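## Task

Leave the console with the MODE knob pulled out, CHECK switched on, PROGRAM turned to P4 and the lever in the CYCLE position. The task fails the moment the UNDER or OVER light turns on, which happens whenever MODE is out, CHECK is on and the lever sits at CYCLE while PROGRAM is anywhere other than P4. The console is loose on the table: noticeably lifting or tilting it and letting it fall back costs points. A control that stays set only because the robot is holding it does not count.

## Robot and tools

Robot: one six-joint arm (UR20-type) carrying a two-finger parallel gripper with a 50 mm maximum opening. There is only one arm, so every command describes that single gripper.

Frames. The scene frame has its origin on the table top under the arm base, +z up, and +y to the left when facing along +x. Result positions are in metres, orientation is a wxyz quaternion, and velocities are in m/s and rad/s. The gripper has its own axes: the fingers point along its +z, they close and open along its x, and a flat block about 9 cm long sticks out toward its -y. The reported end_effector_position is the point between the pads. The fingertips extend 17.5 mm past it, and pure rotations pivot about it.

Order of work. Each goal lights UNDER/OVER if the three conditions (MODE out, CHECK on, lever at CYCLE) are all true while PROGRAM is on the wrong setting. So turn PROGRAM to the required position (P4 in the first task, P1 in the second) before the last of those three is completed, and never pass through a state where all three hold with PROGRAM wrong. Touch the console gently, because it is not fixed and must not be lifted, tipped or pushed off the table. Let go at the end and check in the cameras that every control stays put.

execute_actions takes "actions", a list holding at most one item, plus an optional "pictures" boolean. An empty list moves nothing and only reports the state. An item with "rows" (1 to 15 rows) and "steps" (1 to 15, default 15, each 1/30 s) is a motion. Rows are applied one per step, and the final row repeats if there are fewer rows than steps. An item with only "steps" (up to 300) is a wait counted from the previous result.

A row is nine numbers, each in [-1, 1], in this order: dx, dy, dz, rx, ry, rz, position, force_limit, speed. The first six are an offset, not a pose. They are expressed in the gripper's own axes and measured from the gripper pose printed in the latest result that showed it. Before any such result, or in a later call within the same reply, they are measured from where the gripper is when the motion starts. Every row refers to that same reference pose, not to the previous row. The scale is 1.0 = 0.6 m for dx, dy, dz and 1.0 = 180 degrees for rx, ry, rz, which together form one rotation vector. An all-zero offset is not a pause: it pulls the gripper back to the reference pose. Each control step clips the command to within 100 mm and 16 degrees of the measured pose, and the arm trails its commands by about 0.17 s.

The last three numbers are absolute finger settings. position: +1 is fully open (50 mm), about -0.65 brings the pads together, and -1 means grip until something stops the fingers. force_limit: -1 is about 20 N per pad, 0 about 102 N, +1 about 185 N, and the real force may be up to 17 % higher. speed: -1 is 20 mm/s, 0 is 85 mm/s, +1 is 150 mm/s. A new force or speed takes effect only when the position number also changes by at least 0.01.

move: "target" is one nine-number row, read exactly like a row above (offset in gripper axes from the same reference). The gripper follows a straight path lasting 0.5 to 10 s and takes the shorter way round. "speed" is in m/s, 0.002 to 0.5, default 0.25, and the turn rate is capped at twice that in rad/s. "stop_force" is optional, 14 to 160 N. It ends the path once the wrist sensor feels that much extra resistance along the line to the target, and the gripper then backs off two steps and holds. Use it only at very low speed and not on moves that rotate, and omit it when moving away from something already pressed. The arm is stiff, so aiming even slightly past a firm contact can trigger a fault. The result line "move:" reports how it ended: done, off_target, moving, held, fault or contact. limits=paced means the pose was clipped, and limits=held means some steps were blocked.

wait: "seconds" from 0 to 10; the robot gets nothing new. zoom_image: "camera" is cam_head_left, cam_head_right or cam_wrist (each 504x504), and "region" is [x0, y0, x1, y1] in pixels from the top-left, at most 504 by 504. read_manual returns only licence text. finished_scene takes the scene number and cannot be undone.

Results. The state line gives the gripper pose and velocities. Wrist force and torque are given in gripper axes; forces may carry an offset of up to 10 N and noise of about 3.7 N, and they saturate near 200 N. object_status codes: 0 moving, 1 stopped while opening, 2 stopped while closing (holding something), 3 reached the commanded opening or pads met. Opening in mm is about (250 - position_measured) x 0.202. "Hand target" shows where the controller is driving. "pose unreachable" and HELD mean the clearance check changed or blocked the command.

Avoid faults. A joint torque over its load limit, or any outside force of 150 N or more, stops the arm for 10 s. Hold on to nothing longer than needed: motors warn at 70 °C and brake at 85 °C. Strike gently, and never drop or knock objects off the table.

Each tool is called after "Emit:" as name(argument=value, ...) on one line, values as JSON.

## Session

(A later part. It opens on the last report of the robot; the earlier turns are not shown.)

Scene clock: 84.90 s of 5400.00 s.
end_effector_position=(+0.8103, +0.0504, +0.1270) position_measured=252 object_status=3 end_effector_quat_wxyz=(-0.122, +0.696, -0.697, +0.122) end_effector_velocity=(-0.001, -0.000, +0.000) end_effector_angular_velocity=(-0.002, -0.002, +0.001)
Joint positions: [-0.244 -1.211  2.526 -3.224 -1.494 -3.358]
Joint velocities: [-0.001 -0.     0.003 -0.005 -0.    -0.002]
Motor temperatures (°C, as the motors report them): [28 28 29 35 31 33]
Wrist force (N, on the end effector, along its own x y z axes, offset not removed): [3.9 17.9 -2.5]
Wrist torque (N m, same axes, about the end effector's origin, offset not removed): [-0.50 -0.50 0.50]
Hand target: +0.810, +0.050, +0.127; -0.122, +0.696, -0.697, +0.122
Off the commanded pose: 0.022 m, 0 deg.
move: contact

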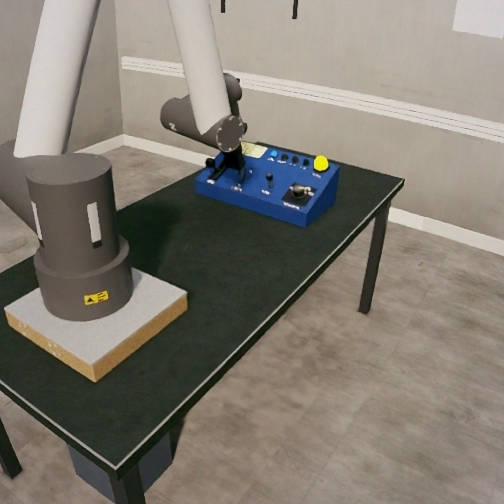

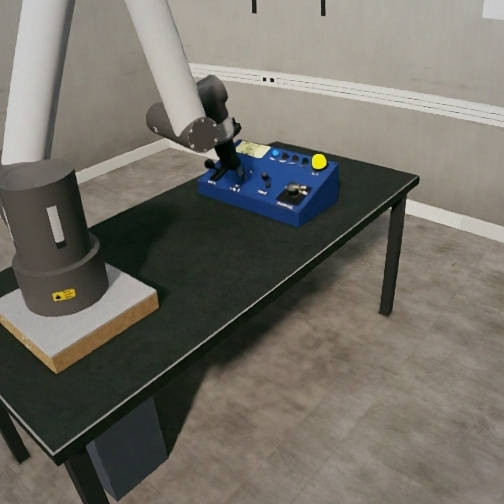

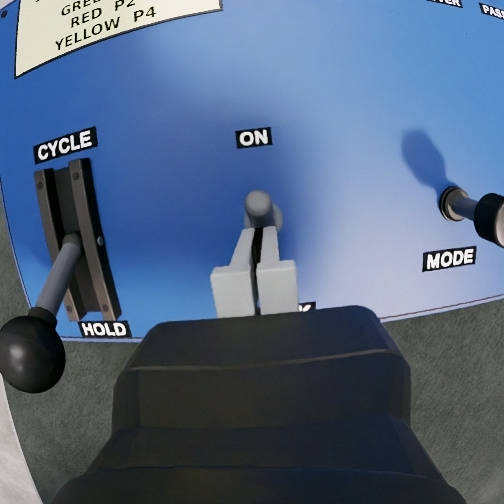

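Emit:
move(target=[0,0.02,-0.02,0,0,0,-1,-0.7,0], speed=0.05)

Emit:
move(target=[-0.1,0.08,-0.2,0,0,0,-1,-0.7,0], speed=0.12)

Emit:
move(target=[-0.13,0,0,0,0,0,-1,-0.7,0], speed=0.12)

Scene clock: 93.20 s of 5400.00 s.
end_effector_position=(+0.7950, +0.0504, +0.1342) position_measured=252 object_status=3 end_effector_quat_wxyz=(-0.122, +0.696, -0.697, +0.122) end_effector_velocity=(-0.001, +0.000, +0.000) end_effector_angular_velocity=(+0.000, +0.002, +0.000)
Joint positions: [-0.249 -1.234  2.546 -3.221 -1.492 -3.363]
Joint velocities: [-0.    -0.002  0.001  0.002 -0.    -0.001]
Motor temperatures (°C, as the motors report them): [28 28 29 35 31 33]
Wrist force (N, on the end effector, along its own x y z axes, offset not removed): [1.4 -2.1 -0.8]
Wrist torque (N m, same axes, about the end effector's origin, offset not removed): [-0.62 -0.27 0.48]
Hand target: +0.795, +0.050, +0.134; -0.122, +0.696, -0.697, +0.122
Off the commanded pose: 0.000 m, 0 deg.
After step 90, 4.50 s passed at rest.
move: done

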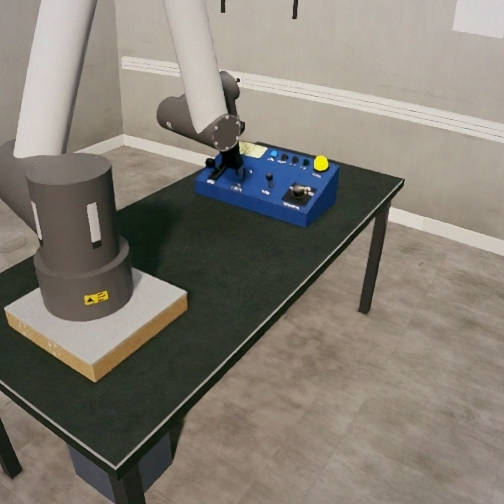

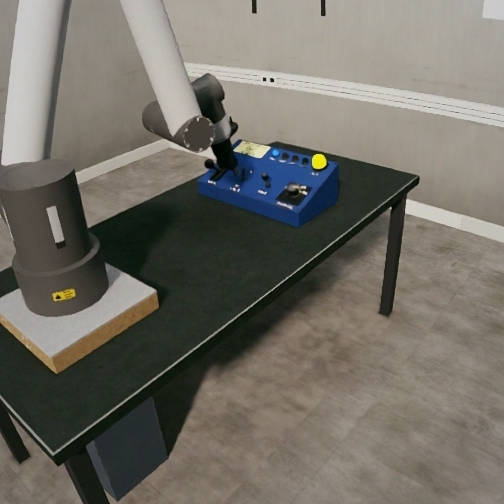

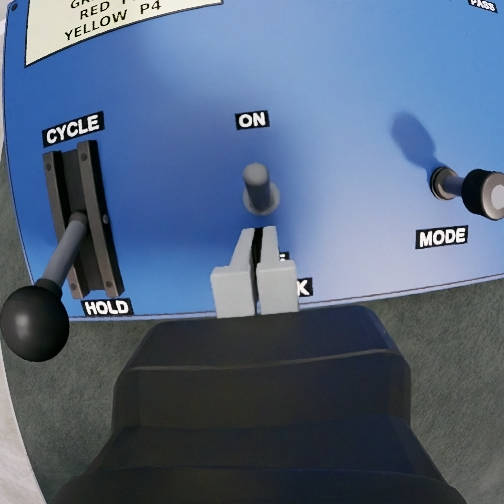

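Scene clock: 94.87 s of 5400.00 s.
end_effector_position=(+0.7091, +0.1101, +0.2304) position_measured=252 object_status=3 end_effector_quat_wxyz=(-0.122, +0.696, -0.697, +0.122) end_effector_velocity=(-0.001, +0.000, +0.001) end_effector_angular_velocity=(-0.000, -0.000, -0.000)
Joint positions: [-0.178 -1.49   2.605 -3.029 -1.516 -3.295]
Joint velocities: [ 0.001 -0.002  0.     0.002 -0.     0.001]
Motor temperatures (°C, as the motors report them): [28 28 29 35 31 33]
Wrist force (N, on the end effector, along its own x y z axes, offset not removed): [2.1 -0.3 -0.7]
Wrist torque (N m, same axes, about the end effector's origin, offset not removed): [-0.30 -0.34 0.41]
Hand target: +0.709, +0.110, +0.230; -0.122, +0.696, -0.697, +0.122
Off the commanded pose: 0.000 m, 0 deg.
move: done

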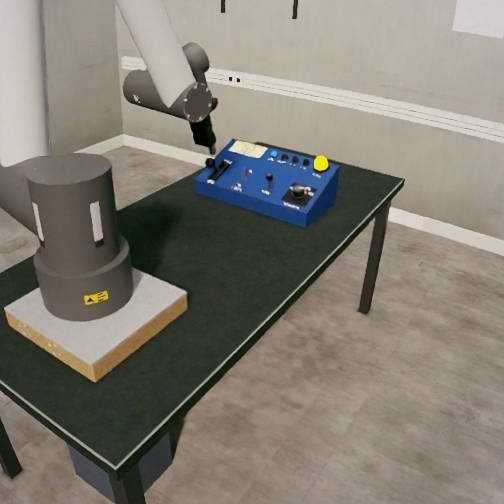

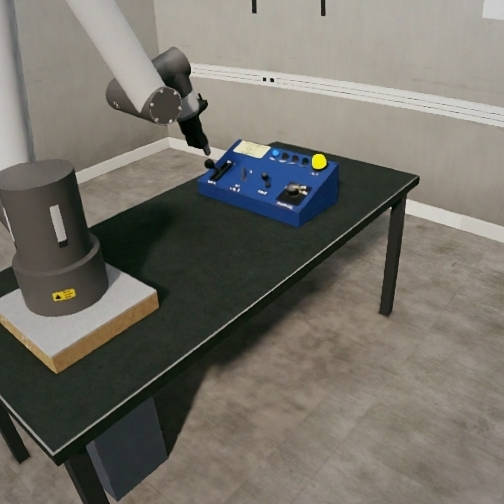

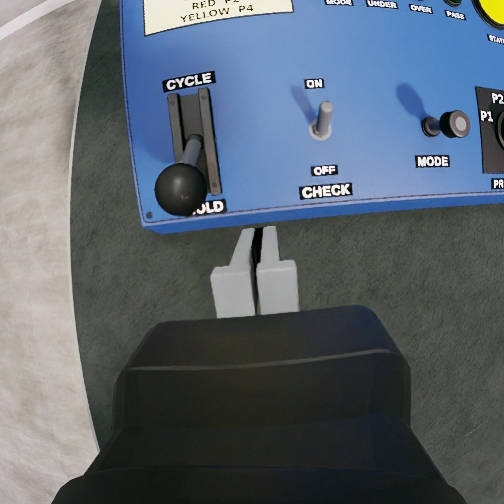

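Scene clock: 95.93 s of 5400.00 s.
end_effector_position=(+0.7090, +0.1878, +0.2304) position_measured=252 object_status=3 end_effector_quat_wxyz=(-0.122, +0.696, -0.697, +0.122) end_effector_velocity=(+0.000, +0.002, -0.000) end_effector_angular_velocity=(+0.000, +0.001, -0.001)
Joint positions: [-0.037 -1.468  2.58  -3.03  -1.564 -3.163]
Joint velocities: [ 0.003  0.001 -0.001  0.001 -0.001  0.004]
Motor temperatures (°C, as the motors report them): [28 28 29 35 31 33]
Wrist force (N, on the end effector, along its own x y z axes, offset not removed): [3.5 -3.5 -2.1]
Wrist torque (N m, same axes, about the end effector's origin, offset not removed): [-0.97 -0.62 0.43]
Hand target: +0.709, +0.188, +0.230; -0.122, +0.696, -0.697, +0.122
Off the commanded pose: 0.000 m, 0 deg.
move: done

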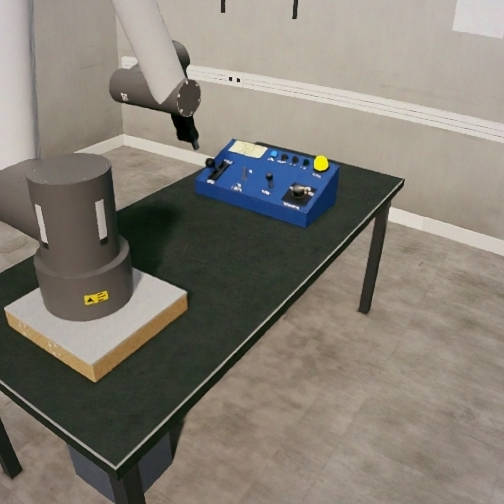

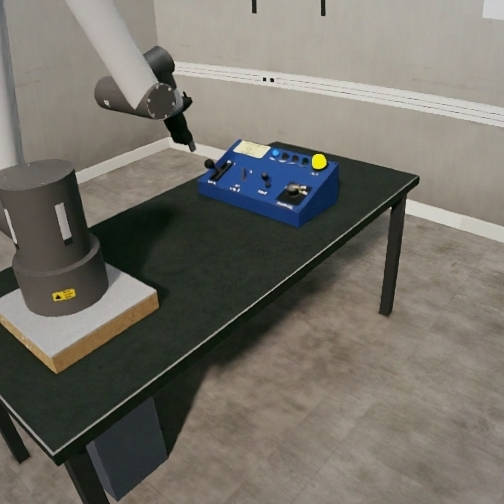

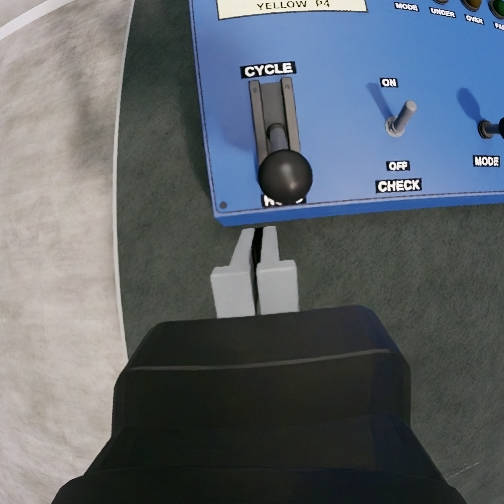

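Emit:
move(target=[0.032,0.025,0,0,0,0,-1,-0.7,0], speed=0.1)

Emit:
move(target=[0,0,0.14,0,0,0,-1,-0.7,0], speed=0.06, stop_force=15)

Emit:
move(target=[-0.008,-0.2,0,0,0,0,-1,-0.7,0], speed=0.02, stop_force=35)

Scene clock: 102.90 s of 5400.00 s.
end_effector_position=(+0.6950, +0.1687, +0.2254) position_measured=252 object_status=3 end_effector_quat_wxyz=(-0.122, +0.696, -0.697, +0.122) end_effector_velocity=(-0.001, -0.002, -0.000) end_effector_angular_velocity=(-0.000, +0.001, -0.000)
Joint positions: [-0.073 -1.477  2.608 -3.048 -1.552 -3.196]
Joint velocities: [-0.003 -0.001  0.002  0.     0.    -0.002]
Motor temperatures (°C, as the motors report them): [28 28 29 35 31 33]
Wrist force (N, on the end effector, along its own x y z axes, offset not removed): [3.7 -1.9 -0.4]
Wrist torque (N m, same axes, about the end effector's origin, offset not removed): [-0.56 -0.71 0.44]
Hand target: +0.695, +0.169, +0.225; -0.122, +0.696, -0.697, +0.122
Off the commanded pose: 0.000 m, 0 deg.
After step 90, 3.17 s passed at rest.
move: done

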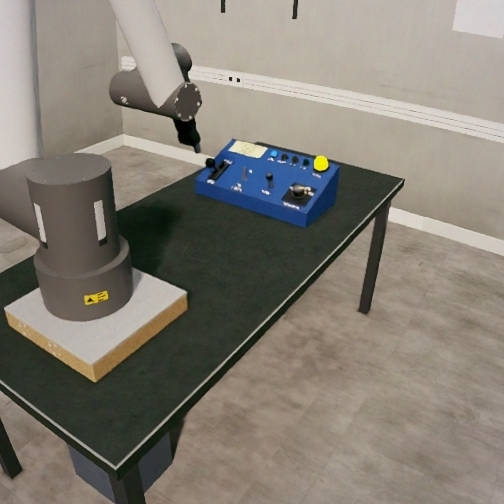

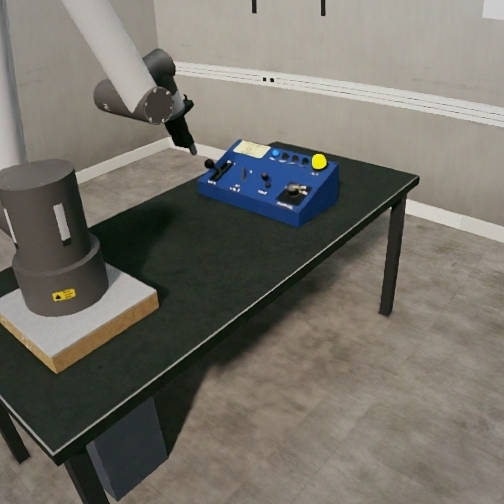

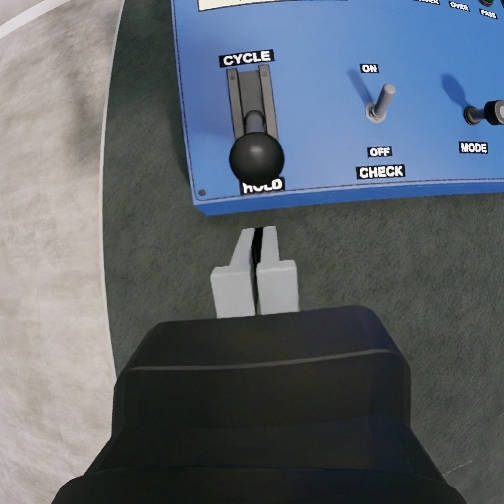

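Scene clock: 104.67 s of 5400.00 s.
end_effector_position=(+0.7234, +0.1688, +0.1467) position_measured=252 object_status=3 end_effector_quat_wxyz=(-0.122, +0.696, -0.697, +0.122) end_effector_velocity=(+0.001, +0.000, -0.001) end_effector_angular_velocity=(+0.000, -0.002, +0.000)
Joint positions: [-0.07  -1.285  2.61  -3.242 -1.553 -3.194]
Joint velocities: [ 0.     0.004 -0.    -0.005  0.     0.   ]
Motor temperatures (°C, as the motors report them): [28 28 29 35 31 33]
Wrist force (N, on the end effector, along its own x y z axes, offset not removed): [1.9 -1.5 -1.3]
Wrist torque (N m, same axes, about the end effector's origin, offset not removed): [-0.57 -0.28 0.50]
Hand target: +0.723, +0.169, +0.147; -0.122, +0.696, -0.697, +0.122
Off the commanded pose: 0.000 m, 0 deg.
move: done

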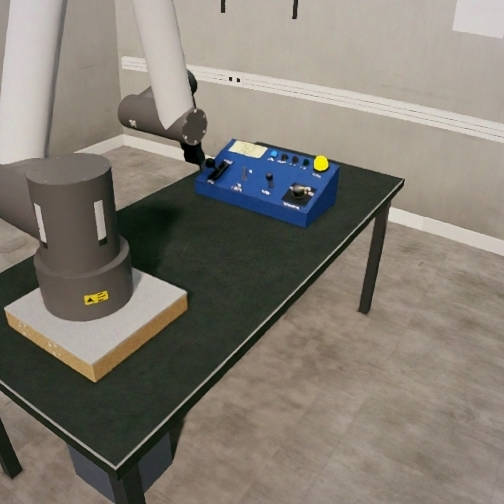

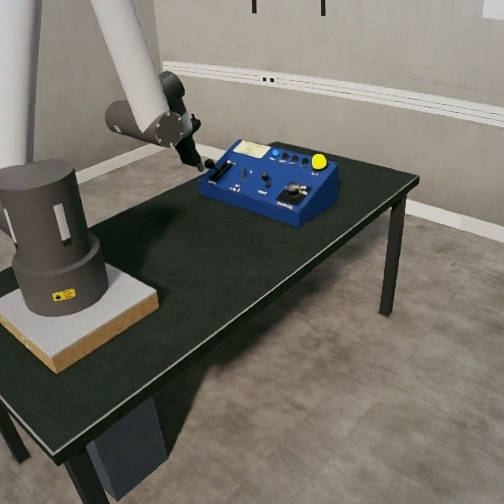

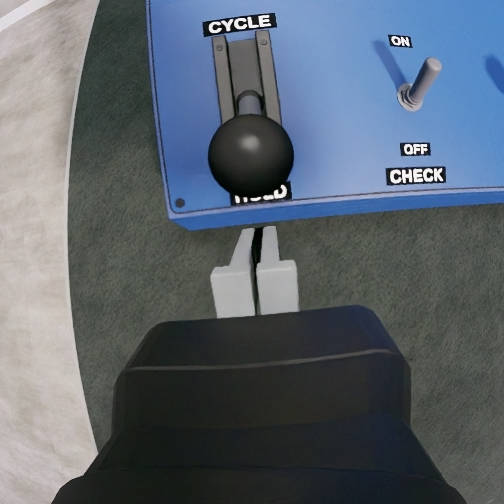

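Scene clock: 110.97 s of 5400.00 s.
end_effector_position=(+0.8362, +0.1737, +0.1872) position_measured=252 object_status=3 end_effector_quat_wxyz=(-0.122, +0.696, -0.697, +0.122) end_effector_velocity=(+0.001, +0.000, +0.001) end_effector_angular_velocity=(+0.000, -0.001, -0.000)
Joint positions: [-0.054 -1.287  2.442 -3.073 -1.558 -3.178]
Joint velocities: [ 0.     0.    -0.002  0.001  0.     0.001]
Motor temperatures (°C, as the motors report them): [28 28 29 35 31 33]
Wrist force (N, on the end effector, along its own x y z axes, offset not removed): [1.4 19.8 -4.5]
Wrist torque (N m, same axes, about the end effector's origin, offset not removed): [-1.38 -0.48 0.44]
Hand target: +0.836, +0.174, +0.187; -0.122, +0.696, -0.697, +0.122
Off the commanded pose: 0.000 m, 0 deg.
move: done

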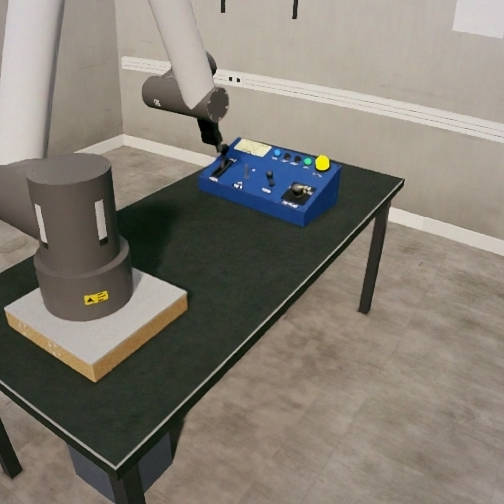

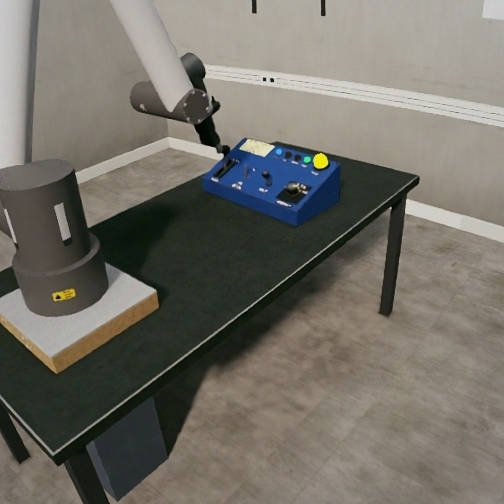

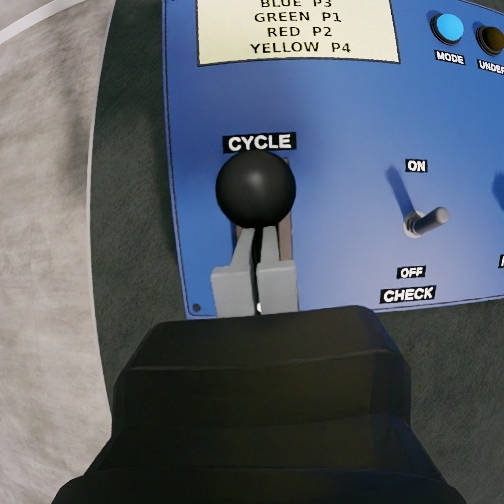

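PASS is lit, though the console slid slightly. Backing off.

Emit:
move(target=[0,0.05,-0.08,0,0,0,-1,-0.7,0], speed=0.08)

Emit:
zoom_image(camera="cam_head_left", region=[180, 120, 360, 240])

Scene clock: 114.37 s of 5400.00 s.
end_effector_position=(+0.7918, +0.1736, +0.2221) position_measured=252 object_status=3 end_effector_quat_wxyz=(-0.122, +0.696, -0.697, +0.122) end_effector_velocity=(-0.001, +0.000, +0.000) end_effector_angular_velocity=(+0.001, +0.002, -0.001)
Joint positions: [-0.056 -1.381  2.485 -3.022 -1.557 -3.181]
Joint velocities: [-0.    -0.002  0.001  0.003  0.     0.001]
Motor temperatures (°C, as the motors report them): [28 28 29 35 31 33]
Wrist force (N, on the end effector, along its own x y z axes, offset not removed): [3.9 -2.2 -1.1]
Wrist torque (N m, same axes, about the end effector's origin, offset not removed): [-0.68 -0.77 0.39]
Hand target: +0.792, +0.174, +0.222; -0.122, +0.696, -0.697, +0.122
Off the commanded pose: 0.000 m, 0 deg.
move: done

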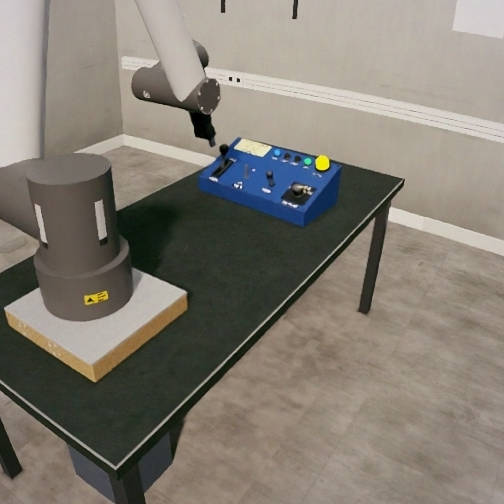

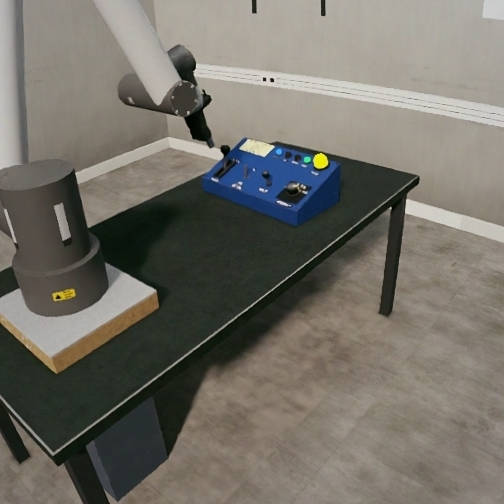

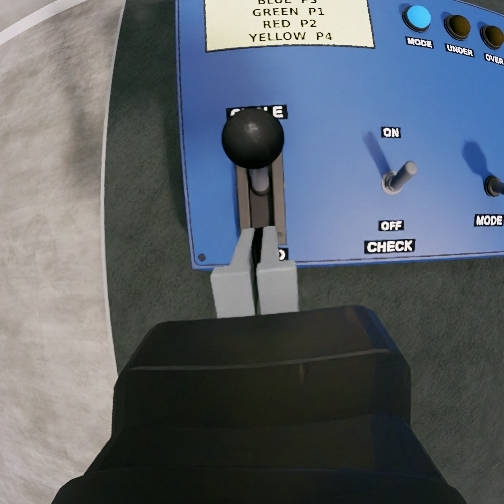

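Region (180, 120, 360, 240) of cam_head_left's 504x504 image, scaled by 2.800, with more detail than that image has.

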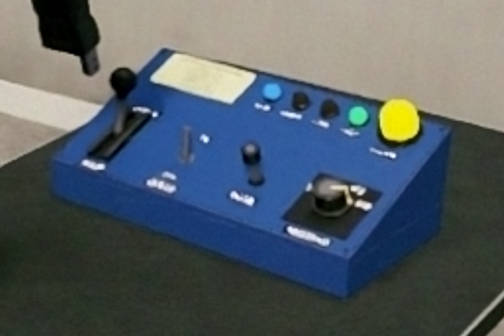

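Emit:
finished_scene(scene=1)

The scene is finished: the task was done.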